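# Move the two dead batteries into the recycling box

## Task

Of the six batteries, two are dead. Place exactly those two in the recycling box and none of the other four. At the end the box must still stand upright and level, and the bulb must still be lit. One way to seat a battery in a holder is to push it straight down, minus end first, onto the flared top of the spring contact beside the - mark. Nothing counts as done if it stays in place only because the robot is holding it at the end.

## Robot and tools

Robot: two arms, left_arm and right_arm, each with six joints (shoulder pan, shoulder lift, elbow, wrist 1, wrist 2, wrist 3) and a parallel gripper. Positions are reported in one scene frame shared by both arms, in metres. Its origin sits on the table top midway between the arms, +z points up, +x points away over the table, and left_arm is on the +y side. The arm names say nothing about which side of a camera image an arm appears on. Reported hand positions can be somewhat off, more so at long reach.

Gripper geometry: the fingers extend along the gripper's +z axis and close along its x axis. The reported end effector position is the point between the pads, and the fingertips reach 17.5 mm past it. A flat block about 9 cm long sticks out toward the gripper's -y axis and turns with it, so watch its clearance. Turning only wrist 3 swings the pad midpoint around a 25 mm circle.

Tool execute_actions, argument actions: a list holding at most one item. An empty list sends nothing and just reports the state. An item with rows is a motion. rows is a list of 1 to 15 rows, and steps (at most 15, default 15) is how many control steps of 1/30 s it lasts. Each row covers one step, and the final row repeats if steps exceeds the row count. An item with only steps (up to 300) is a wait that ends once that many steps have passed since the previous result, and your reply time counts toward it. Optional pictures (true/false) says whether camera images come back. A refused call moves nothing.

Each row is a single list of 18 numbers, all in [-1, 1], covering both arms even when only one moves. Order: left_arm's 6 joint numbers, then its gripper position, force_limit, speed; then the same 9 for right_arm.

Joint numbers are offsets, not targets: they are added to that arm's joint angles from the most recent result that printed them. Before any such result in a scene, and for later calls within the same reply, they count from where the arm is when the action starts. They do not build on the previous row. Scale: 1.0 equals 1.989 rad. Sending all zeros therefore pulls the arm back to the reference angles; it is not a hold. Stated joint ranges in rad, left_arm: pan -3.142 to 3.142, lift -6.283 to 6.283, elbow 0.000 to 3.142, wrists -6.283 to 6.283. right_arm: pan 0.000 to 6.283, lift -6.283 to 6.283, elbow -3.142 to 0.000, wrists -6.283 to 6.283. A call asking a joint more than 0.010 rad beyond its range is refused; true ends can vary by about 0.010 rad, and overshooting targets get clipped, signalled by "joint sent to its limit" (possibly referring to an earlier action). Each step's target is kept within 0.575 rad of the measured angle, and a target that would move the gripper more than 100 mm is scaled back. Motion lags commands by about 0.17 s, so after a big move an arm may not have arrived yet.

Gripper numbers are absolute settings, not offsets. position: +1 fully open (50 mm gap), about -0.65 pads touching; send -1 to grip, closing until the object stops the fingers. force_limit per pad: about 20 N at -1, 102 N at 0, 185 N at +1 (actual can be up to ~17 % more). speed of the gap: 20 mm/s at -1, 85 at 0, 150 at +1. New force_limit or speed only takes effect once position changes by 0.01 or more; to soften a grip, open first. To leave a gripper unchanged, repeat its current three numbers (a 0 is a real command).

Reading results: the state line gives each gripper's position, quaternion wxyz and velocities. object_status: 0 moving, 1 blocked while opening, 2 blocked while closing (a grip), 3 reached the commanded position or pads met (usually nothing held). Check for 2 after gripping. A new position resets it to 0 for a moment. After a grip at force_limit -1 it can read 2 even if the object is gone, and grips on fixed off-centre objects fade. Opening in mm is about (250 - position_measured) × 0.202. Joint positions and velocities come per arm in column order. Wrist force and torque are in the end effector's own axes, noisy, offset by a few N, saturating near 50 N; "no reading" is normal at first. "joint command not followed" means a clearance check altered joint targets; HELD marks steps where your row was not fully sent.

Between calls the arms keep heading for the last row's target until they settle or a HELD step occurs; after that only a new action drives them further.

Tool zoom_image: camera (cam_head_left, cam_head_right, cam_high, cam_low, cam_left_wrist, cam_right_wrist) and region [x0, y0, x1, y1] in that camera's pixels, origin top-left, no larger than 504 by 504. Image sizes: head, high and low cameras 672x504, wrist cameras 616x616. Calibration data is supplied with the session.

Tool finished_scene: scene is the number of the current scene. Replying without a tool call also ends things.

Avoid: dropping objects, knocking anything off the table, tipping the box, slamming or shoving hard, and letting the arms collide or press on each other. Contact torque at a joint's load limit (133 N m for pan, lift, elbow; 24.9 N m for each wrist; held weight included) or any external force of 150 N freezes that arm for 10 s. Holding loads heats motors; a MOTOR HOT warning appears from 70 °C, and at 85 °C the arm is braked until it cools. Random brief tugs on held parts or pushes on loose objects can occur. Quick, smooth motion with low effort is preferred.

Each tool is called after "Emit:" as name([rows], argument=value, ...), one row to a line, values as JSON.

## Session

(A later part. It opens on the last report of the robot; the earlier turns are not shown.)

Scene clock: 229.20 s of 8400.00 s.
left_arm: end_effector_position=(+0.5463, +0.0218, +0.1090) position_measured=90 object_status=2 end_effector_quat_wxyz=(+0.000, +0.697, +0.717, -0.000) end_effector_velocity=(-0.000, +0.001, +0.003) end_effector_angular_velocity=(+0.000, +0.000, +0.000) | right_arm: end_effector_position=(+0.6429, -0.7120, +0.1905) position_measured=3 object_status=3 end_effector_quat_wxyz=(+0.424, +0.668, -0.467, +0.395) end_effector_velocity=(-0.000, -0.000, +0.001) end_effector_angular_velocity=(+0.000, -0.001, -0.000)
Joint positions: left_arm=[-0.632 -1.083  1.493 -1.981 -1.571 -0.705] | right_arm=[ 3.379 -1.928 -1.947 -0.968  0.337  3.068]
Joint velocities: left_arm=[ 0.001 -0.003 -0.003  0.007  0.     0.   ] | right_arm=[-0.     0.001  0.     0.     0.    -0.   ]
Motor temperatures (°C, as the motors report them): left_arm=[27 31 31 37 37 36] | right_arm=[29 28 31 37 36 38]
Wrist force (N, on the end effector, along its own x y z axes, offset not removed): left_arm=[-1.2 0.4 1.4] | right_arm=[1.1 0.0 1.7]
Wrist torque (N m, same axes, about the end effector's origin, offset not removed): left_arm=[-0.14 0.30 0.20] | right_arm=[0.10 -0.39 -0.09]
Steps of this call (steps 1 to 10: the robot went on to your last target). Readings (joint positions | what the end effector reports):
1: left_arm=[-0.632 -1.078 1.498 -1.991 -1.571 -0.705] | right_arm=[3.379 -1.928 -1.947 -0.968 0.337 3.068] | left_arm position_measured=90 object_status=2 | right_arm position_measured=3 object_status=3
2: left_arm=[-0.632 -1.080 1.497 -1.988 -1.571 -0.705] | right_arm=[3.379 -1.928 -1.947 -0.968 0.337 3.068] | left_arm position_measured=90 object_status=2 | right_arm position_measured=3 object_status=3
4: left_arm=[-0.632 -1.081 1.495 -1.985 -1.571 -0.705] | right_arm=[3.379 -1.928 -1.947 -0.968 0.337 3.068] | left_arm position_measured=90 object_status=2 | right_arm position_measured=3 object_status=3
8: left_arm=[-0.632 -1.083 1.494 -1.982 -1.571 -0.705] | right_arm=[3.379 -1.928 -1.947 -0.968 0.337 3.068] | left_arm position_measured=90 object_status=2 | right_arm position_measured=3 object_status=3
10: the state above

Emit:
execute_actions([
  {"rows":[[-0.1556,0.1086,-0.1689,0.0603,0,0.649,-1,-0.3,-0.3,0,0,0,0,0,0,1,0,0]],"steps":15},
], pictures=false)

Emit:
execute_actions([
  {"steps":30},
])

Emit:
zoom_image(camera="cam_left_wrist", region=[240, 230, 420, 350])

Scene clock: 233.57 s of 8400.00 s.
left_arm: end_effector_position=(+0.4992, -0.1752, +0.1022) position_measured=90 object_status=2 end_effector_quat_wxyz=(-0.001, +0.965, +0.263, -0.001) end_effector_velocity=(-0.037, -0.176, -0.005) end_effector_angular_velocity=(-0.020, -0.007, -2.858) | right_arm: end_effector_position=(+0.6429, -0.7120, +0.1905) position_measured=3 object_status=3 end_effector_quat_wxyz=(+0.424, +0.668, -0.467, +0.395) end_effector_velocity=(-0.000, -0.000, +0.000) end_effector_angular_velocity=(-0.000, +0.000, -0.001)
Joint positions: left_arm=[-0.909 -0.889  1.193 -1.872 -1.571  0.086] | right_arm=[ 3.379 -1.928 -1.947 -0.968  0.337  3.068]
Joint velocities: left_arm=[-0.274  0.184 -0.299  0.096 -0.     2.584] | right_arm=[-0.001  0.001  0.    -0.001 -0.    -0.   ]
Motor temperatures (°C, as the motors report them): left_arm=[27 31 31 37 37 36] | right_arm=[29 28 31 37 36 38]
Wrist force (N, on the end effector, along its own x y z axes, offset not removed): left_arm=[-5.6 3.5 1.9] | right_arm=[-1.4 0.1 2.3]
Wrist torque (N m, same axes, about the end effector's origin, offset not removed): left_arm=[0.16 0.94 0.22] | right_arm=[0.17 0.06 -0.11]
Steps of this call (steps 1 to 30: the robot went on to your last target; steps 31 to 90: nothing new was sent; then 0.87 s passed at rest; steps 91 to 105: all 15 steps of this action). Readings (joint positions | what the end effector reports):
91: left_arm=[-0.632 -1.084 1.493 -1.980 -1.571 -0.705] | right_arm=[3.379 -1.928 -1.947 -0.968 0.337 3.068] | left_arm position_measured=90 object_status=2 | right_arm position_measured=3 object_status=3
92: left_arm=[-0.637 -1.078 1.487 -1.975 -1.571 -0.699] | right_arm=[3.379 -1.928 -1.947 -0.968 0.337 3.068] | left_arm position_measured=90 object_status=2 | right_arm position_measured=3 object_status=3
94: left_arm=[-0.681 -1.045 1.441 -1.956 -1.571 -0.640] | right_arm=[3.379 -1.928 -1.947 -0.968 0.337 3.068] | left_arm position_measured=90 object_status=2 | right_arm position_measured=3 object_status=3
98: left_arm=[-0.774 -0.980 1.339 -1.921 -1.571 -0.443] | right_arm=[3.379 -1.928 -1.947 -0.968 0.337 3.068] | left_arm position_measured=90 object_status=2 | right_arm position_measured=3 object_status=3
105: the state above

Scene clock: 234.57 s of 8400.00 s.
left_arm: end_effector_position=(+0.5000, -0.1963, +0.1017) position_measured=90 object_status=2 end_effector_quat_wxyz=(+0.000, +1.000, -0.000, -0.000) end_effector_velocity=(-0.000, -0.000, -0.000) end_effector_angular_velocity=(+0.001, +0.000, -0.003) | right_arm: end_effector_position=(+0.6429, -0.7120, +0.1905) position_measured=3 object_status=3 end_effector_quat_wxyz=(+0.424, +0.668, -0.467, +0.395) end_effector_velocity=(+0.000, +0.000, +0.001) end_effector_angular_velocity=(+0.000, -0.002, +0.001)
Joint positions: left_arm=[-0.941 -0.867  1.158 -1.861 -1.571  0.586] | right_arm=[ 3.379 -1.928 -1.947 -0.968  0.337  3.068]
Joint velocities: left_arm=[-0.     0.001 -0.     0.    -0.     0.002] | right_arm=[ 0.001  0.001 -0.     0.001 -0.    -0.   ]
Motor temperatures (°C, as the motors report them): left_arm=[27 31 31 37 37 36] | right_arm=[29 28 31 37 36 38]
Wrist force (N, on the end effector, along its own x y z axes, offset not removed): left_arm=[-0.4 2.2 1.2] | right_arm=[-0.3 -0.6 2.1]
Wrist torque (N m, same axes, about the end effector's origin, offset not removed): left_arm=[0.07 0.51 -0.02] | right_arm=[0.00 -0.09 -0.16]
Steps of this call (steps 1 to 30: the robot went on to your last target). Readings (joint positions | what the end effector reports):
1: left_arm=[-0.917 -0.883 1.184 -1.870 -1.571 0.174] | right_arm=[3.379 -1.928 -1.947 -0.968 0.337 3.068] | left_arm position_measured=90 object_status=2 | right_arm position_measured=3 object_status=3
2: left_arm=[-0.923 -0.879 1.178 -1.868 -1.571 0.259] | right_arm=[3.379 -1.928 -1.947 -0.968 0.337 3.068] | left_arm position_measured=90 object_status=2 | right_arm position_measured=3 object_status=3
4: left_arm=[-0.931 -0.874 1.169 -1.865 -1.571 0.398] | right_arm=[3.379 -1.928 -1.947 -0.968 0.337 3.068] | left_arm position_measured=90 object_status=2 | right_arm position_measured=3 object_status=3
8: left_arm=[-0.938 -0.869 1.161 -1.862 -1.571 0.526] | right_arm=[3.379 -1.928 -1.947 -0.968 0.337 3.068] | left_arm position_measured=90 object_status=2 | right_arm position_measured=3 object_status=3
30: the state above
All arms were judged still, so your last target was given up. Only a new action makes them travel on or press farther. Fingers that are still opening or closing keep moving.
camera_calibration (this result's frames):
cam_left_wrist: T_world_to_cam=[[0.999794, 0.0184043, 0.00851902, -0.50322], [0.0154861, -0.964051, 0.265264, -0.220127], [0.0130948, -0.265078, -0.964138, 0.187366], [0, 0, 0, 1]] pos_world=[0.504071, -0.153285, 0.243325]
cam_right_wrist: T_world_to_cam=[[0.204377, -0.247657, 0.947046, -0.494743], [-0.963891, 0.117812, 0.23882, 0.652352], [-0.170719, -0.961658, -0.214636, -0.38634], [0, 0, 0, 1]] pos_world=[0.663955, -0.570908, 0.229827]

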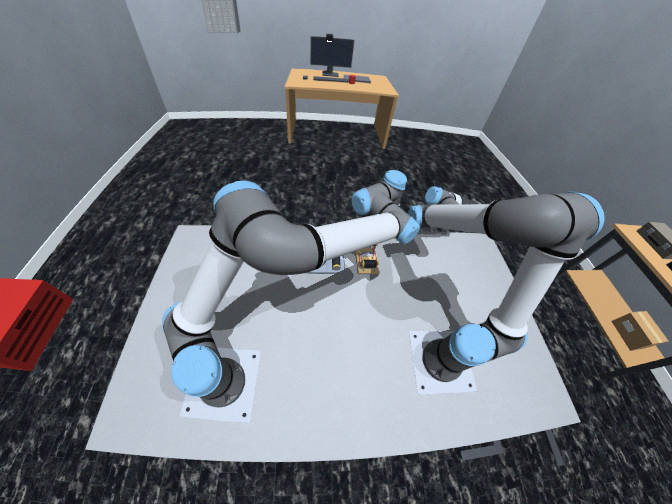

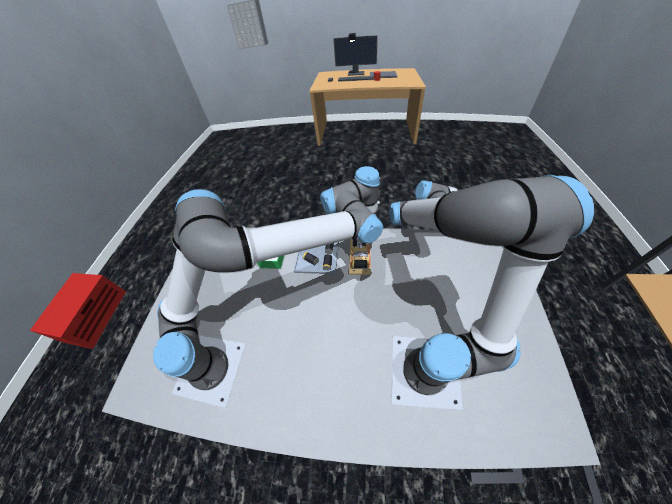

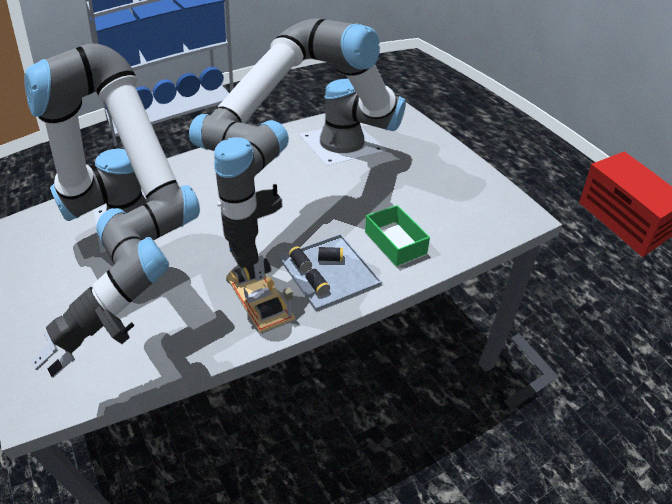

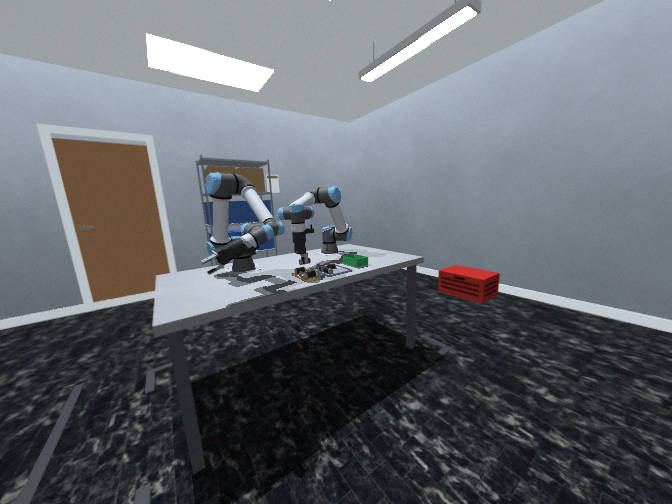

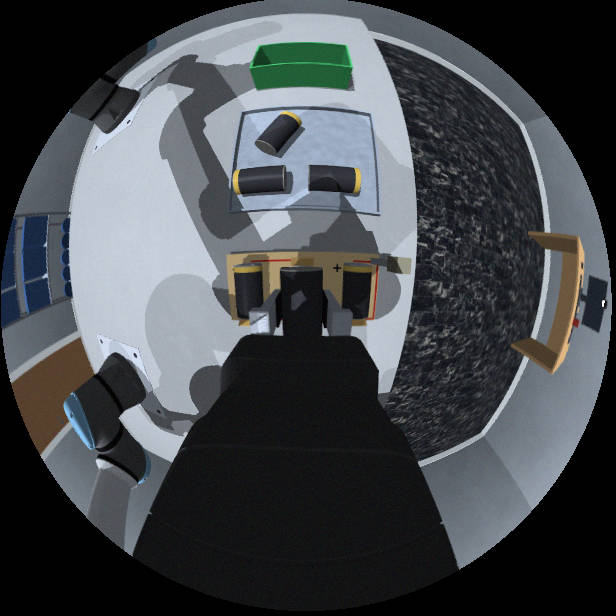

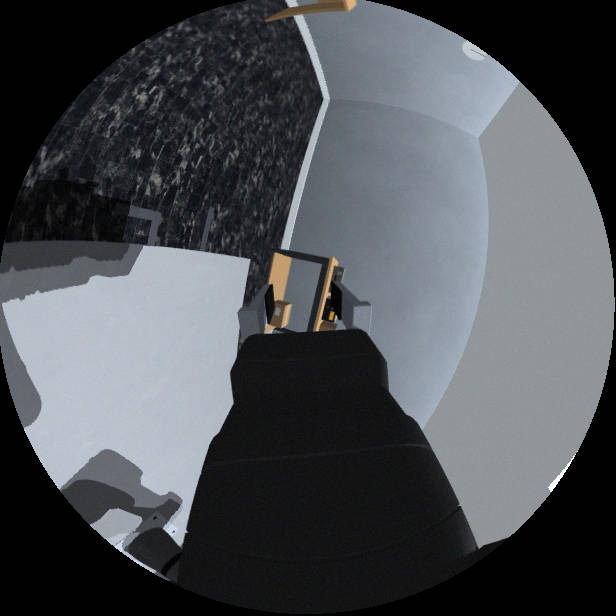

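Region (240, 230, 420, 350) of cam_left_wrist's 616x616 image, scaled by 2.800, with more detail than that image has.

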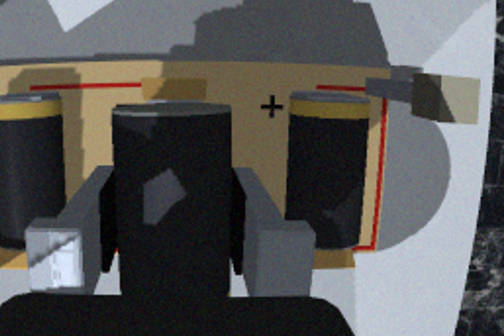

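Emit:
execute_actions([
  {"rows":[[0.0006,0.008,0.014,-0.022,0,0.0006,-1,-0.3,-0.3,0,0,0,0,0,0,1,0,0],[0.0006,0.008,0.014,-0.022,0,0.0006,-1,-0.3,-0.3,0,0,0,0,0,0,1,0,0],[0.0006,0.008,0.014,-0.022,0,0.0006,-1,-0.3,-0.3,0,0,0,0,0,0,1,0,0],[0.0006,0.0164,0.0273,-0.044,0,0.0006,-1,-0.3,-0.3,0,0,0,0,0,0,1,0,0],[0.0006,0.0164,0.0273,-0.044,0,0.0006,-1,-0.3,-0.3,0,0,0,0,0,0,1,0,0],[0.0006,0.0164,0.0273,-0.044,0,0.0006,-1,-0.3,-0.3,0,0,0,0,0,0,1,0,0],[0.0006,0.0164,0.0273,-0.044,0,0.0006,-1,-0.3,-0.3,0,0,0,0,0,0,1,0,0],[0.0006,0.0195,0.0305,-0.05,0,0.0006,-1,-0.3,-0.3,0,0,0,0,0,0,1,0,0],[0.0006,0.0195,0.0305,-0.05,0,0.0006,-1,-0.3,-0.3,0,0,0,0,0,0,1,0,0],[0.0006,0.0226,0.0336,-0.0564,0,0.0006,-1,-0.3,-0.3,0,0,0,0,0,0,1,0,0],[0.0006,0.0226,0.0336,-0.0564,0,0.0006,-1,-0.3,-0.3,0,0,0,0,0,0,1,0,0],[0.0006,0.0256,0.0368,-0.0626,0,0.0006,-1,-0.3,-0.3,0,0,0,0,0,0,1,0,0],[0.0006,0.0256,0.0368,-0.0626,0,0.0006,-1,-0.3,-0.3,0,0,0,0,0,0,1,0,0],[0.0006,0.0287,0.0399,-0.0689,0,0.0006,-1,-0.3,-0.3,0,0,0,0,0,0,1,0,0]],"steps":15},
], pictures=false)

Emit:
execute_actions([
  {"steps":15},
], pictures=false)

Scene clock: 241.50 s of 8400.00 s.
left_arm: end_effector_position=(+0.5003, -0.1953, +0.0485) position_measured=90 object_status=2 end_effector_quat_wxyz=(+0.000, +1.000, -0.000, -0.000) end_effector_velocity=(+0.001, +0.000, -0.096) end_effector_angular_velocity=(-0.004, -0.003, +0.002) | right_arm: end_effector_position=(+0.6429, -0.7120, +0.1905) position_measured=3 object_status=3 end_effector_quat_wxyz=(+0.424, +0.668, -0.467, +0.395) end_effector_velocity=(-0.000, -0.001, +0.000) end_effector_angular_velocity=(+0.000, -0.000, -0.001)
Joint positions: left_arm=[-0.94  -0.823  1.223 -1.972 -1.571  0.587] | right_arm=[ 3.379 -1.928 -1.947 -0.968  0.337  3.068]
Joint velocities: left_arm=[ 0.001  0.092  0.101 -0.198  0.    -0.   ] | right_arm=[-0.001  0.001 -0.    -0.001  0.     0.   ]
Motor temperatures (°C, as the motors report them): left_arm=[27 31 31 37 37 36] | right_arm=[29 28 31 37 36 38]
Wrist force (N, on the end effector, along its own x y z axes, offset not removed): left_arm=[1.7 0.1 -2.1] | right_arm=[-1.1 -0.6 1.8]
Wrist torque (N m, same axes, about the end effector's origin, offset not removed): left_arm=[-0.77 -0.12 0.25] | right_arm=[0.02 0.02 -0.07]
Steps of this call (steps 1 to 90: nothing new was sent; then 3.43 s passed at rest; steps 91 to 105: all 15 steps of this action). Readings (joint positions | what the end effector reports):
91: left_arm=[-0.941 -0.867 1.158 -1.861 -1.571 0.586] | right_arm=[3.379 -1.928 -1.947 -0.968 0.337 3.068] | left_arm position_measured=90 object_status=2 | right_arm position_measured=3 object_status=3
92: left_arm=[-0.941 -0.865 1.161 -1.866 -1.571 0.586] | right_arm=[3.379 -1.928 -1.947 -0.968 0.337 3.068] | left_arm position_measured=90 object_status=2 | right_arm position_measured=3 object_status=3
94: left_arm=[-0.941 -0.860 1.171 -1.881 -1.571 0.586] | right_arm=[3.379 -1.928 -1.947 -0.968 0.337 3.068] | left_arm position_measured=90 object_status=2 | right_arm position_measured=3 object_status=3
98: left_arm=[-0.940 -0.844 1.197 -1.923 -1.571 0.587] | right_arm=[3.379 -1.928 -1.947 -0.968 0.337 3.068] | left_arm position_measured=90 object_status=2 | right_arm position_measured=3 object_status=3
105: the state above

Scene clock: 242.00 s of 8400.00 s.
left_arm: end_effector_position=(+0.5003, -0.1952, +0.0357) position_measured=90 object_status=2 end_effector_quat_wxyz=(+0.000, +1.000, -0.000, +0.000) end_effector_velocity=(-0.000, -0.000, -0.001) end_effector_angular_velocity=(-0.001, -0.000, -0.001) | right_arm: end_effector_position=(+0.6429, -0.7120, +0.1905) position_measured=3 object_status=3 end_effector_quat_wxyz=(+0.424, +0.668, -0.467, +0.395) end_effector_velocity=(+0.000, +0.000, -0.001) end_effector_angular_velocity=(-0.000, +0.003, +0.001)
Joint positions: left_arm=[-0.94  -0.81   1.237 -1.998 -1.571  0.587] | right_arm=[ 3.379 -1.928 -1.947 -0.968  0.337  3.068]
Joint velocities: left_arm=[-0.     0.001  0.001 -0.003 -0.     0.001] | right_arm=[ 0.001 -0.001 -0.    -0.001  0.    -0.   ]
Motor temperatures (°C, as the motors report them): left_arm=[27 31 31 37 37 36] | right_arm=[29 28 31 37 36 38]
Wrist force (N, on the end effector, along its own x y z axes, offset not removed): left_arm=[-2.7 1.5 3.9] | right_arm=[-0.2 0.4 1.9]
Wrist torque (N m, same axes, about the end effector's origin, offset not removed): left_arm=[-0.41 0.80 0.29] | right_arm=[0.21 -0.15 -0.15]
Steps of this call (steps 1 to 15: the robot went on to your last target). Readings (joint positions | what the end effector reports):
1: left_arm=[-0.940 -0.820 1.227 -1.978 -1.571 0.587] | right_arm=[3.379 -1.928 -1.947 -0.968 0.337 3.068] | left_arm position_measured=90 object_status=2 | right_arm position_measured=3 object_status=3
2: left_arm=[-0.940 -0.817 1.229 -1.983 -1.571 0.587] | right_arm=[3.379 -1.928 -1.947 -0.968 0.337 3.068] | left_arm position_measured=90 object_status=2 | right_arm position_measured=3 object_status=3
4: left_arm=[-0.940 -0.814 1.232 -1.989 -1.571 0.587] | right_arm=[3.379 -1.928 -1.947 -0.968 0.337 3.068] | left_arm position_measured=90 object_status=2 | right_arm position_measured=3 object_status=3
8: left_arm=[-0.940 -0.812 1.235 -1.995 -1.571 0.587] | right_arm=[3.379 -1.928 -1.947 -0.968 0.337 3.068] | left_arm position_measured=90 object_status=2 | right_arm position_measured=3 object_status=3
15: the state above

Lower 0.7 mm, release, lift.

Emit:
execute_actions([
  {"rows":[[0,0.0004,0.0004,-0.0008,0,0,-1,-0.3,-0.3,0,0,0,0,0,0,1,0,0],[0,0.0004,0.0004,-0.0008,0,0,-1,-0.3,-0.3,0,0,0,0,0,0,1,0,0],[0,0.0004,0.0004,-0.0008,0,0,-1,-0.3,-0.3,0,0,0,0,0,0,1,0,0],[0,0.0004,0.0004,-0.0008,0,0,-1,-0.3,-0.3,0,0,0,0,0,0,1,0,0],[0,0.0004,0.0004,-0.0008,0,0,-1,-0.3,-0.3,0,0,0,0,0,0,1,0,0],[0,0.0004,0.0004,-0.0008,0,0,-1,-0.3,-0.3,0,0,0,0,0,0,1,0,0],[0,0.0004,0.0004,-0.0008,0,0,-1,-0.3,-0.3,0,0,0,0,0,0,1,0,0],[0,0.0004,0.0004,-0.0008,0,0,1,-0.3,-0.3,0,0,0,0,0,0,1,0,0]],"steps":15},
], pictures=false)

Emit:
execute_actions([
  {"rows":[[0,-0.008,-0.009,0.017,0,0,1,-0.3,-0.3,0,0,0,0,0,0,1,0,0],[0,-0.008,-0.009,0.017,0,0,1,-0.3,-0.3,0,0,0,0,0,0,1,0,0],[0,-0.008,-0.009,0.017,0,0,1,-0.3,-0.3,0,0,0,0,0,0,1,0,0],[0,-0.017,-0.02,0.037,0,0,1,-0.3,-0.3,0,0,0,0,0,0,1,0,0],[0,-0.017,-0.02,0.037,0,0,1,-0.3,-0.3,0,0,0,0,0,0,1,0,0],[0,-0.017,-0.02,0.037,0,0,1,-0.3,-0.3,0,0,0,0,0,0,1,0,0],[0,-0.033,-0.043,0.076,0,0,1,-0.3,-0.3,0,0,0,0,0,0,1,0,0]],"steps":15},
], pictures=false)

Emit:
execute_actions([
  {"steps":10},
])

Emit:
zoom_image(camera="cam_left_wrist", region=[210, 220, 430, 350])

Scene clock: 250.03 s of 8400.00 s.
left_arm: end_effector_position=(+0.5003, -0.1951, +0.0349) position_measured=11 object_status=0 end_effector_quat_wxyz=(+0.000, +1.000, -0.000, -0.000) end_effector_velocity=(+0.000, -0.000, -0.000) end_effector_angular_velocity=(-0.000, -0.000, -0.001) | right_arm: end_effector_position=(+0.6429, -0.7120, +0.1905) position_measured=3 object_status=3 end_effector_quat_wxyz=(+0.424, +0.668, -0.467, +0.395) end_effector_velocity=(+0.001, +0.001, -0.001) end_effector_angular_velocity=(-0.000, +0.001, +0.001)
Joint positions: left_arm=[-0.94  -0.81   1.238 -1.999 -1.571  0.587] | right_arm=[ 3.379 -1.928 -1.947 -0.968  0.337  3.068]
Joint velocities: left_arm=[-0.     0.001 -0.001 -0.    -0.     0.001] | right_arm=[ 0.001 -0.003 -0.     0.001 -0.     0.   ]
Motor temperatures (°C, as the motors report them): left_arm=[27 31 31 37 37 36] | right_arm=[29 28 31 37 36 38]
Wrist force (N, on the end effector, along its own x y z axes, offset not removed): left_arm=[-4.1 -1.1 -2.0] | right_arm=[0.9 -0.6 1.2]
Wrist torque (N m, same axes, about the end effector's origin, offset not removed): left_arm=[-0.54 1.27 0.22] | right_arm=[-0.02 -0.32 -0.13]
Steps of this call (steps 1 to 15: the robot went on to your last target; steps 16 to 90: nothing new was sent; then 4.53 s passed at rest; steps 91 to 105: all 15 steps of this action). Readings (joint positions | what the end effector reports):
91: left_arm=[-0.940 -0.810 1.237 -1.998 -1.571 0.587] | right_arm=[3.379 -1.928 -1.947 -0.968 0.337 3.068] | left_arm position_measured=90 object_status=2 | right_arm position_measured=3 object_status=3
92: left_arm=[-0.940 -0.810 1.237 -1.998 -1.571 0.587] | right_arm=[3.379 -1.928 -1.947 -0.968 0.337 3.068] | left_arm position_measured=90 object_status=2 | right_arm position_measured=3 object_status=3
94: left_arm=[-0.940 -0.810 1.237 -1.999 -1.571 0.587] | right_arm=[3.379 -1.928 -1.947 -0.968 0.337 3.068] | left_arm position_measured=90 object_status=2 | right_arm position_measured=3 object_status=3
98: left_arm=[-0.940 -0.810 1.237 -1.999 -1.571 0.587] | right_arm=[3.379 -1.928 -1.947 -0.968 0.337 3.068] | left_arm position_measured=86 object_status=0 | right_arm position_measured=3 object_status=3
105: the state above

Scene clock: 250.53 s of 8400.00 s.
left_arm: end_effector_position=(+0.5004, -0.1952, +0.1027) position_measured=3 object_status=3 end_effector_quat_wxyz=(+0.001, +1.000, -0.000, +0.000) end_effector_velocity=(-0.002, +0.004, +0.053) end_effector_angular_velocity=(+0.005, +0.004, +0.001) | right_arm: end_effector_position=(+0.6429, -0.7120, +0.1905) position_measured=3 object_status=3 end_effector_quat_wxyz=(+0.424, +0.668, -0.467, +0.395) end_effector_velocity=(-0.000, -0.000, -0.001) end_effector_angular_velocity=(-0.001, +0.001, -0.001)
Joint positions: left_arm=[-0.94  -0.87   1.16  -1.862 -1.571  0.587] | right_arm=[ 3.379 -1.928 -1.947 -0.968  0.337  3.068]
Joint velocities: left_arm=[ 0.001 -0.045 -0.064  0.116  0.    -0.001] | right_arm=[-0.    -0.002  0.    -0.    -0.     0.   ]
Motor temperatures (°C, as the motors report them): left_arm=[27 31 31 37 37 36] | right_arm=[29 28 31 37 36 38]
Wrist force (N, on the end effector, along its own x y z axes, offset not removed): left_arm=[-3.4 -2.1 -1.7] | right_arm=[-0.1 -0.5 2.5]
Wrist torque (N m, same axes, about the end effector's origin, offset not removed): left_arm=[-0.62 0.76 0.20] | right_arm=[0.03 -0.14 -0.02]
Steps of this call (steps 1 to 15: all 15 steps of this action). Readings (joint positions | what the end effector reports):
1: left_arm=[-0.940 -0.810 1.237 -1.999 -1.571 0.587] | right_arm=[3.379 -1.928 -1.947 -0.968 0.337 3.068] | left_arm position_measured=4 object_status=0 | right_arm position_measured=3 object_status=3
2: left_arm=[-0.940 -0.811 1.235 -1.996 -1.571 0.587] | right_arm=[3.379 -1.928 -1.947 -0.968 0.337 3.068] | left_arm position_measured=3 object_status=0 | right_arm position_measured=3 object_status=3
4: left_arm=[-0.940 -0.817 1.229 -1.984 -1.571 0.587] | right_arm=[3.379 -1.928 -1.947 -0.968 0.337 3.068] | left_arm position_measured=3 object_status=0 | right_arm position_measured=3 object_status=3
8: left_arm=[-0.940 -0.837 1.205 -1.941 -1.571 0.587] | right_arm=[3.379 -1.928 -1.947 -0.968 0.337 3.068] | left_arm position_measured=3 object_status=3 | right_arm position_measured=3 object_status=3
15: the state above

Scene clock: 250.87 s of 8400.00 s.
left_arm: end_effector_position=(+0.5001, -0.1948, +0.1086) position_measured=3 object_status=3 end_effector_quat_wxyz=(+0.000, +1.000, -0.000, -0.000) end_effector_velocity=(-0.000, +0.000, +0.003) end_effector_angular_velocity=(-0.000, -0.000, +0.001) | right_arm: end_effector_position=(+0.6429, -0.7120, +0.1905) position_measured=3 object_status=3 end_effector_quat_wxyz=(+0.424, +0.668, -0.467, +0.395) end_effector_velocity=(-0.000, -0.000, -0.000) end_effector_angular_velocity=(-0.000, +0.000, -0.000)
Joint positions: left_arm=[-0.94  -0.875  1.152 -1.849 -1.571  0.587] | right_arm=[ 3.379 -1.928 -1.947 -0.968  0.337  3.068]
Joint velocities: left_arm=[-0.    -0.003 -0.004  0.007  0.    -0.001] | right_arm=[-0.    -0.001  0.     0.    -0.     0.   ]
Motor temperatures (°C, as the motors report them): left_arm=[27 31 31 37 37 36] | right_arm=[29 28 31 37 36 38]
Wrist force (N, on the end effector, along its own x y z axes, offset not removed): left_arm=[-1.8 1.3 0.1] | right_arm=[-1.5 0.8 1.9]
Wrist torque (N m, same axes, about the end effector's origin, offset not removed): left_arm=[-0.26 0.54 0.10] | right_arm=[0.34 0.07 -0.06]
Steps of this call (steps 1 to 10: the robot went on to your last target). Readings (joint positions | what the end effector reports):
1: left_arm=[-0.940 -0.871 1.158 -1.858 -1.571 0.587] | right_arm=[3.379 -1.928 -1.947 -0.968 0.337 3.068] | left_arm position_measured=3 object_status=3 | right_arm position_measured=3 object_status=3
2: left_arm=[-0.940 -0.872 1.156 -1.856 -1.571 0.587] | right_arm=[3.379 -1.928 -1.947 -0.968 0.337 3.068] | left_arm position_measured=3 object_status=3 | right_arm position_measured=3 object_status=3
4: left_arm=[-0.940 -0.873 1.154 -1.853 -1.571 0.587] | right_arm=[3.379 -1.928 -1.947 -0.968 0.337 3.068] | left_arm position_measured=3 object_status=3 | right_arm position_measured=3 object_status=3
8: left_arm=[-0.940 -0.875 1.153 -1.850 -1.571 0.587] | right_arm=[3.379 -1.928 -1.947 -0.968 0.337 3.068] | left_arm position_measured=3 object_status=3 | right_arm position_measured=3 object_status=3
10: the state above
camera_calibration (this result's frames):
cam_left_wrist: T_world_to_cam=[[0.999791, 0.0184316, 0.00882349, -0.503493], [0.0154254, -0.963926, 0.265723, -0.220604], [0.0134029, -0.265531, -0.964009, 0.194142], [0, 0, 0, 1]] pos_world=[0.504189, -0.151815, 0.250217]
cam_right_wrist: T_world_to_cam=[[0.204377, -0.247657, 0.947046, -0.494743], [-0.963891, 0.117812, 0.23882, 0.652352], [-0.170719, -0.961658, -0.214636, -0.386339], [0, 0, 0, 1]] pos_world=[0.663955, -0.570908, 0.229827]

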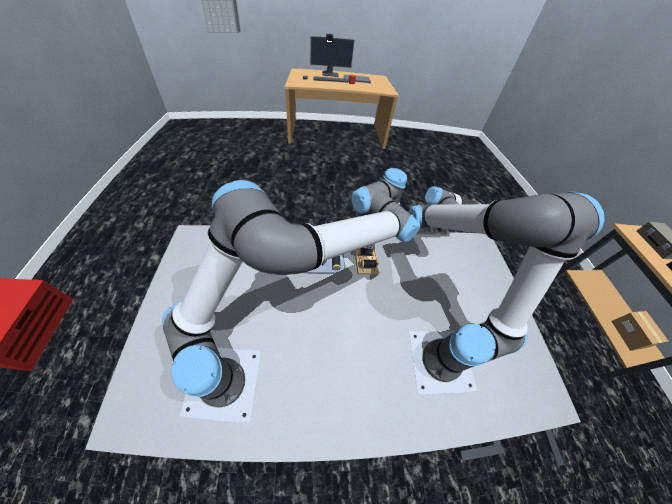

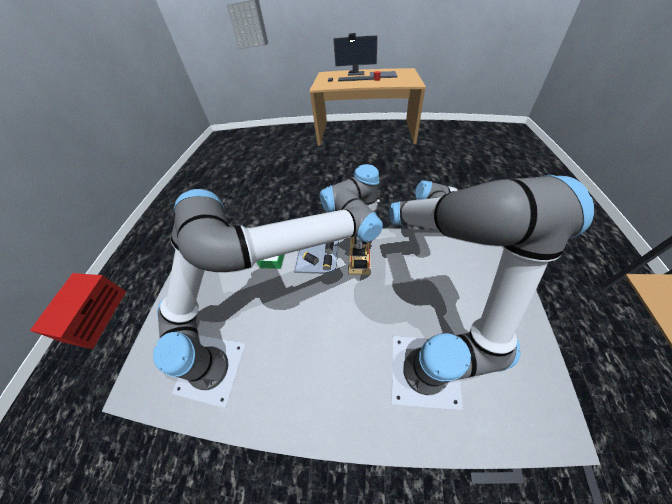

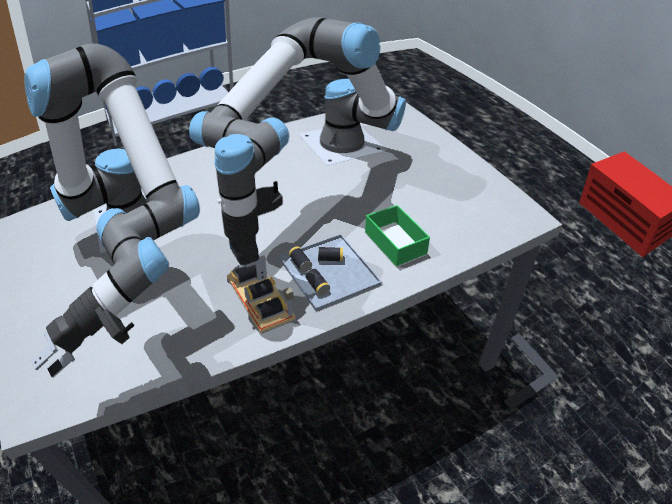

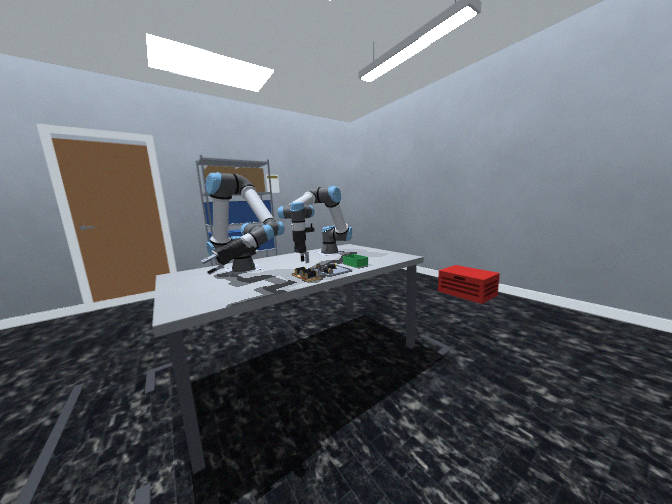

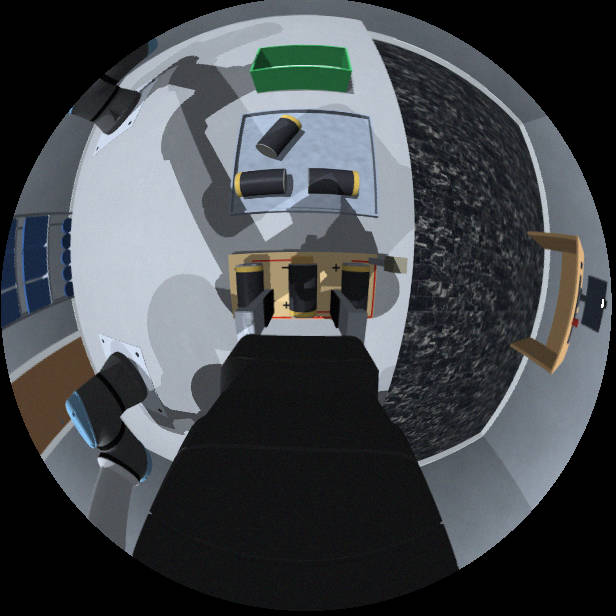

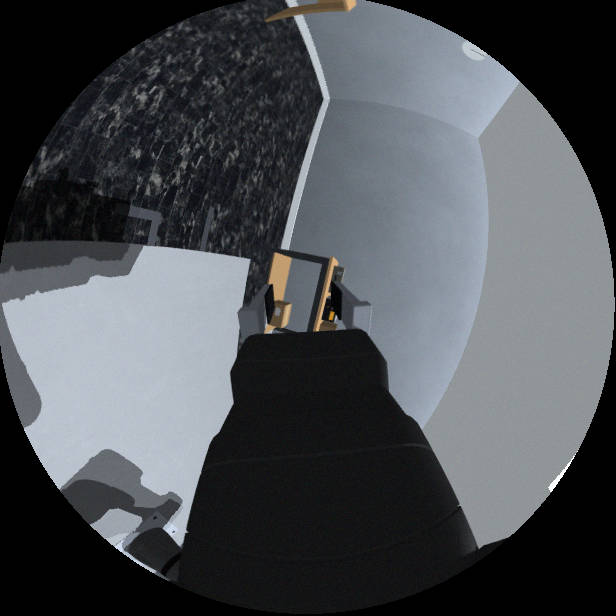

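Region (210, 220, 430, 350) of cam_left_wrist's 616x616 image, scaled by 2.291, with more detail than that image has; it fills the top 298 rows of this view, and the rest is white.

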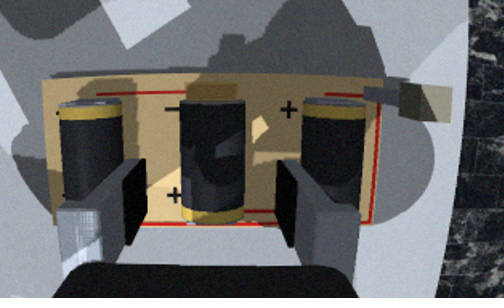

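Emit:
execute_actions([
  {"rows":[[0.035,0.062,-0.1112,0.0498,0,0.035,1,-0.3,-0.3,0,0,0,0,0,0,1,0,0]],"steps":15},
], pictures=false)

Emit:
execute_actions([
  {"rows":[[0,0.007,0.014,-0.021,0,0,1,-0.3,-0.3,0,0,0,0,0,0,1,0,0]],"steps":15},
])

Emit:
zoom_image(camera="cam_left_wrist", region=[210, 220, 430, 350])

Scene clock: 258.47 s of 8400.00 s.
left_arm: end_effector_position=(+0.5636, -0.1935, +0.1095) position_measured=3 object_status=3 end_effector_quat_wxyz=(-0.001, +1.000, -0.000, -0.001) end_effector_velocity=(+0.016, -0.002, +0.005) end_effector_angular_velocity=(-0.008, -0.006, -0.000) | right_arm: end_effector_position=(+0.6429, -0.7120, +0.1905) position_measured=3 object_status=3 end_effector_quat_wxyz=(+0.424, +0.668, -0.467, +0.395) end_effector_velocity=(+0.000, -0.000, -0.000) end_effector_angular_velocity=(-0.000, -0.000, -0.000)
Joint positions: left_arm=[-0.872 -0.755  0.938 -1.752 -1.571  0.655] | right_arm=[ 3.379 -1.928 -1.947 -0.968  0.337  3.068]
Joint velocities: left_arm=[ 0.014  0.028 -0.059  0.021 -0.     0.015] | right_arm=[-0.    -0.    -0.     0.001 -0.     0.   ]
Motor temperatures (°C, as the motors report them): left_arm=[27 31 31 37 37 36] | right_arm=[29 28 31 37 36 38]
Wrist force (N, on the end effector, along its own x y z axes, offset not removed): left_arm=[-1.2 -0.7 -1.6] | right_arm=[-0.3 0.7 2.1]
Wrist torque (N m, same axes, about the end effector's origin, offset not removed): left_arm=[-0.45 0.46 0.05] | right_arm=[0.24 -0.08 -0.07]
Steps of this call (steps 1 to 30: the robot went on to your last target; steps 31 to 90: nothing new was sent; then 4.10 s passed at rest; steps 91 to 105: all 15 steps of this action). Readings (joint positions | what the end effector reports):
91: left_arm=[-0.940 -0.875 1.152 -1.848 -1.571 0.587] | right_arm=[3.379 -1.928 -1.947 -0.968 0.337 3.068] | left_arm position_measured=3 object_status=3 | right_arm position_measured=3 object_status=3
92: left_arm=[-0.934 -0.869 1.146 -1.842 -1.571 0.593] | right_arm=[3.379 -1.928 -1.947 -0.968 0.337 3.068] | left_arm position_measured=3 object_status=3 | right_arm position_measured=3 object_status=3
94: left_arm=[-0.910 -0.829 1.090 -1.808 -1.571 0.617] | right_arm=[3.379 -1.928 -1.947 -0.968 0.337 3.068] | left_arm position_measured=3 object_status=3 | right_arm position_measured=3 object_status=3
98: left_arm=[-0.883 -0.776 0.983 -1.769 -1.571 0.644] | right_arm=[3.379 -1.928 -1.947 -0.968 0.337 3.068] | left_arm position_measured=3 object_status=3 | right_arm position_measured=3 object_status=3
105: the state above

Scene clock: 258.97 s of 8400.00 s.
left_arm: end_effector_position=(+0.5641, -0.1940, +0.0896) position_measured=3 object_status=3 end_effector_quat_wxyz=(-0.001, +1.000, +0.000, -0.001) end_effector_velocity=(+0.000, -0.000, -0.003) end_effector_angular_velocity=(-0.001, -0.001, -0.001) | right_arm: end_effector_position=(+0.6429, -0.7120, +0.1905) position_measured=3 object_status=3 end_effector_quat_wxyz=(+0.424, +0.668, -0.467, +0.395) end_effector_velocity=(+0.000, -0.001, +0.000) end_effector_angular_velocity=(+0.000, -0.003, -0.001)
Joint positions: left_arm=[-0.872 -0.741  0.965 -1.793 -1.571  0.655] | right_arm=[ 3.379 -1.928 -1.947 -0.968  0.337  3.068]
Joint velocities: left_arm=[-0.     0.001  0.006 -0.009 -0.     0.001] | right_arm=[-0.001 -0.     0.     0.003 -0.    -0.   ]
Motor temperatures (°C, as the motors report them): left_arm=[27 31 31 37 37 36] | right_arm=[29 28 31 37 36 38]
Wrist force (N, on the end effector, along its own x y z axes, offset not removed): left_arm=[-1.0 1.4 0.7] | right_arm=[0.9 -0.6 2.0]
Wrist torque (N m, same axes, about the end effector's origin, offset not removed): left_arm=[-0.02 0.17 0.02] | right_arm=[0.03 -0.33 -0.12]
Steps of this call (steps 1 to 15: all 15 steps of this action). Readings (joint positions | what the end effector reports):
1: left_arm=[-0.871 -0.754 0.937 -1.752 -1.571 0.655] | right_arm=[3.379 -1.928 -1.947 -0.968 0.337 3.068] | left_arm position_measured=3 object_status=3 | right_arm position_measured=3 object_status=3
2: left_arm=[-0.871 -0.752 0.939 -1.756 -1.571 0.655] | right_arm=[3.379 -1.928 -1.947 -0.968 0.337 3.068] | left_arm position_measured=3 object_status=3 | right_arm position_measured=3 object_status=3
4: left_arm=[-0.871 -0.748 0.950 -1.771 -1.571 0.655] | right_arm=[3.379 -1.928 -1.947 -0.968 0.337 3.068] | left_arm position_measured=3 object_status=3 | right_arm position_measured=3 object_status=3
8: left_arm=[-0.871 -0.743 0.961 -1.787 -1.571 0.655] | right_arm=[3.379 -1.928 -1.947 -0.968 0.337 3.068] | left_arm position_measured=3 object_status=3 | right_arm position_measured=3 object_status=3
15: the state above
camera_calibration (this result's frames):
cam_left_wrist: T_world_to_cam=[[0.999801, 0.0184887, 0.00754095, -0.567151], [0.0158436, -0.964411, 0.263931, -0.215886], [0.0121523, -0.263759, -0.964512, 0.176225], [0, 0, 0, 1]] pos_world=[0.568316, -0.151236, 0.231227]
cam_right_wrist: T_world_to_cam=[[0.204376, -0.247657, 0.947046, -0.494743], [-0.963891, 0.117812, 0.23882, 0.652353], [-0.170719, -0.961658, -0.214636, -0.386339], [0, 0, 0, 1]] pos_world=[0.663955, -0.570908, 0.229827]

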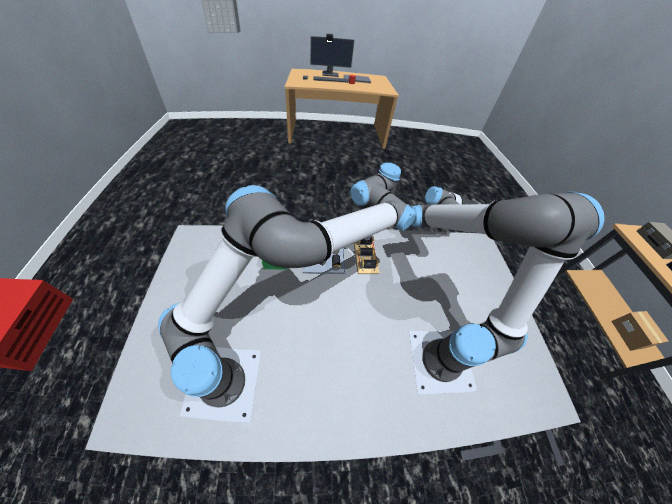

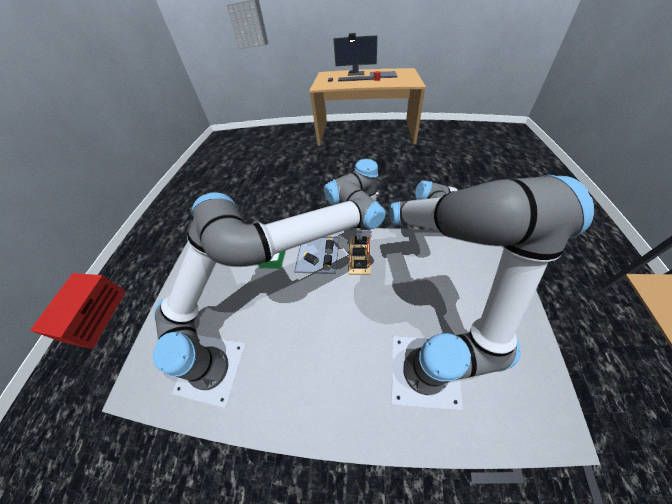

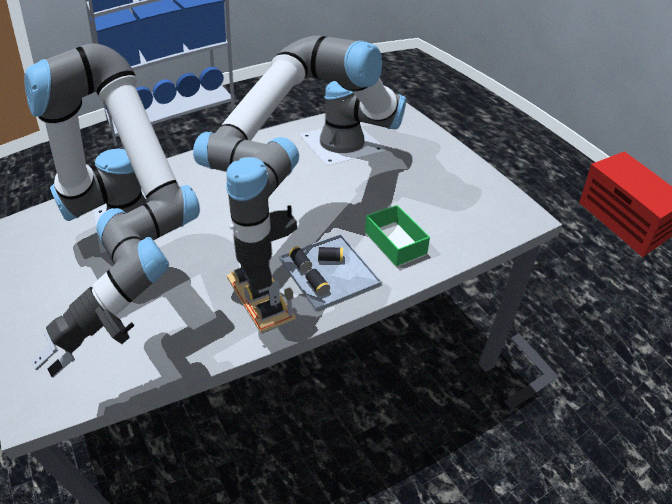

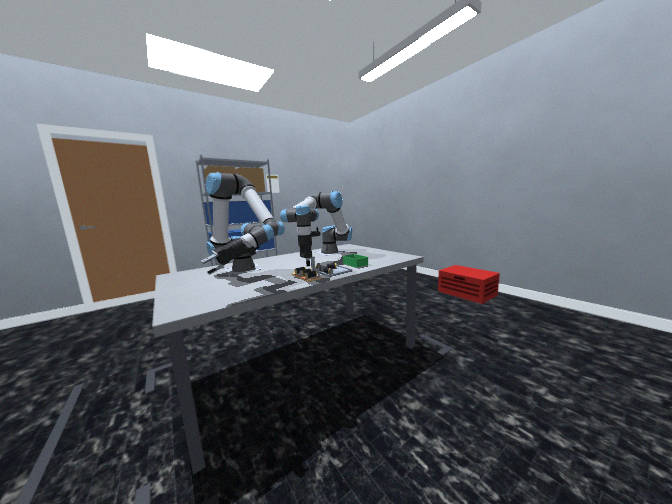

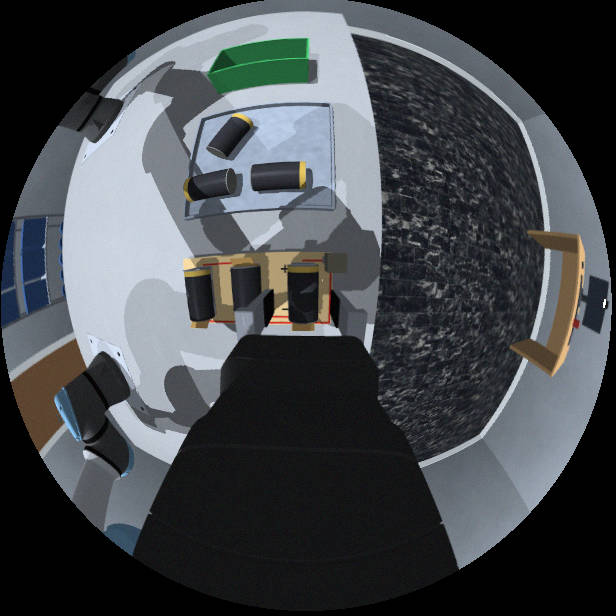

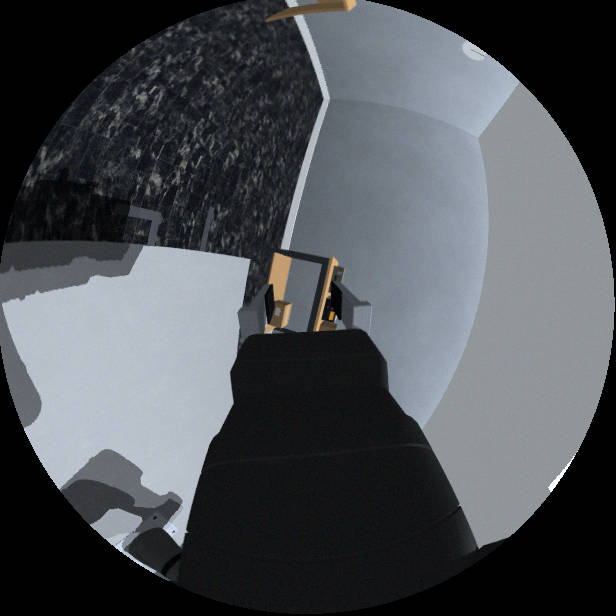

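Region (210, 220, 430, 350) of cam_left_wrist's 616x616 image, scaled by 2.291, with more detail than that image has; it fills the top 298 rows of this view, and the rest is white.

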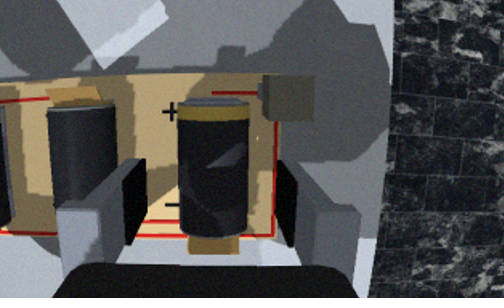

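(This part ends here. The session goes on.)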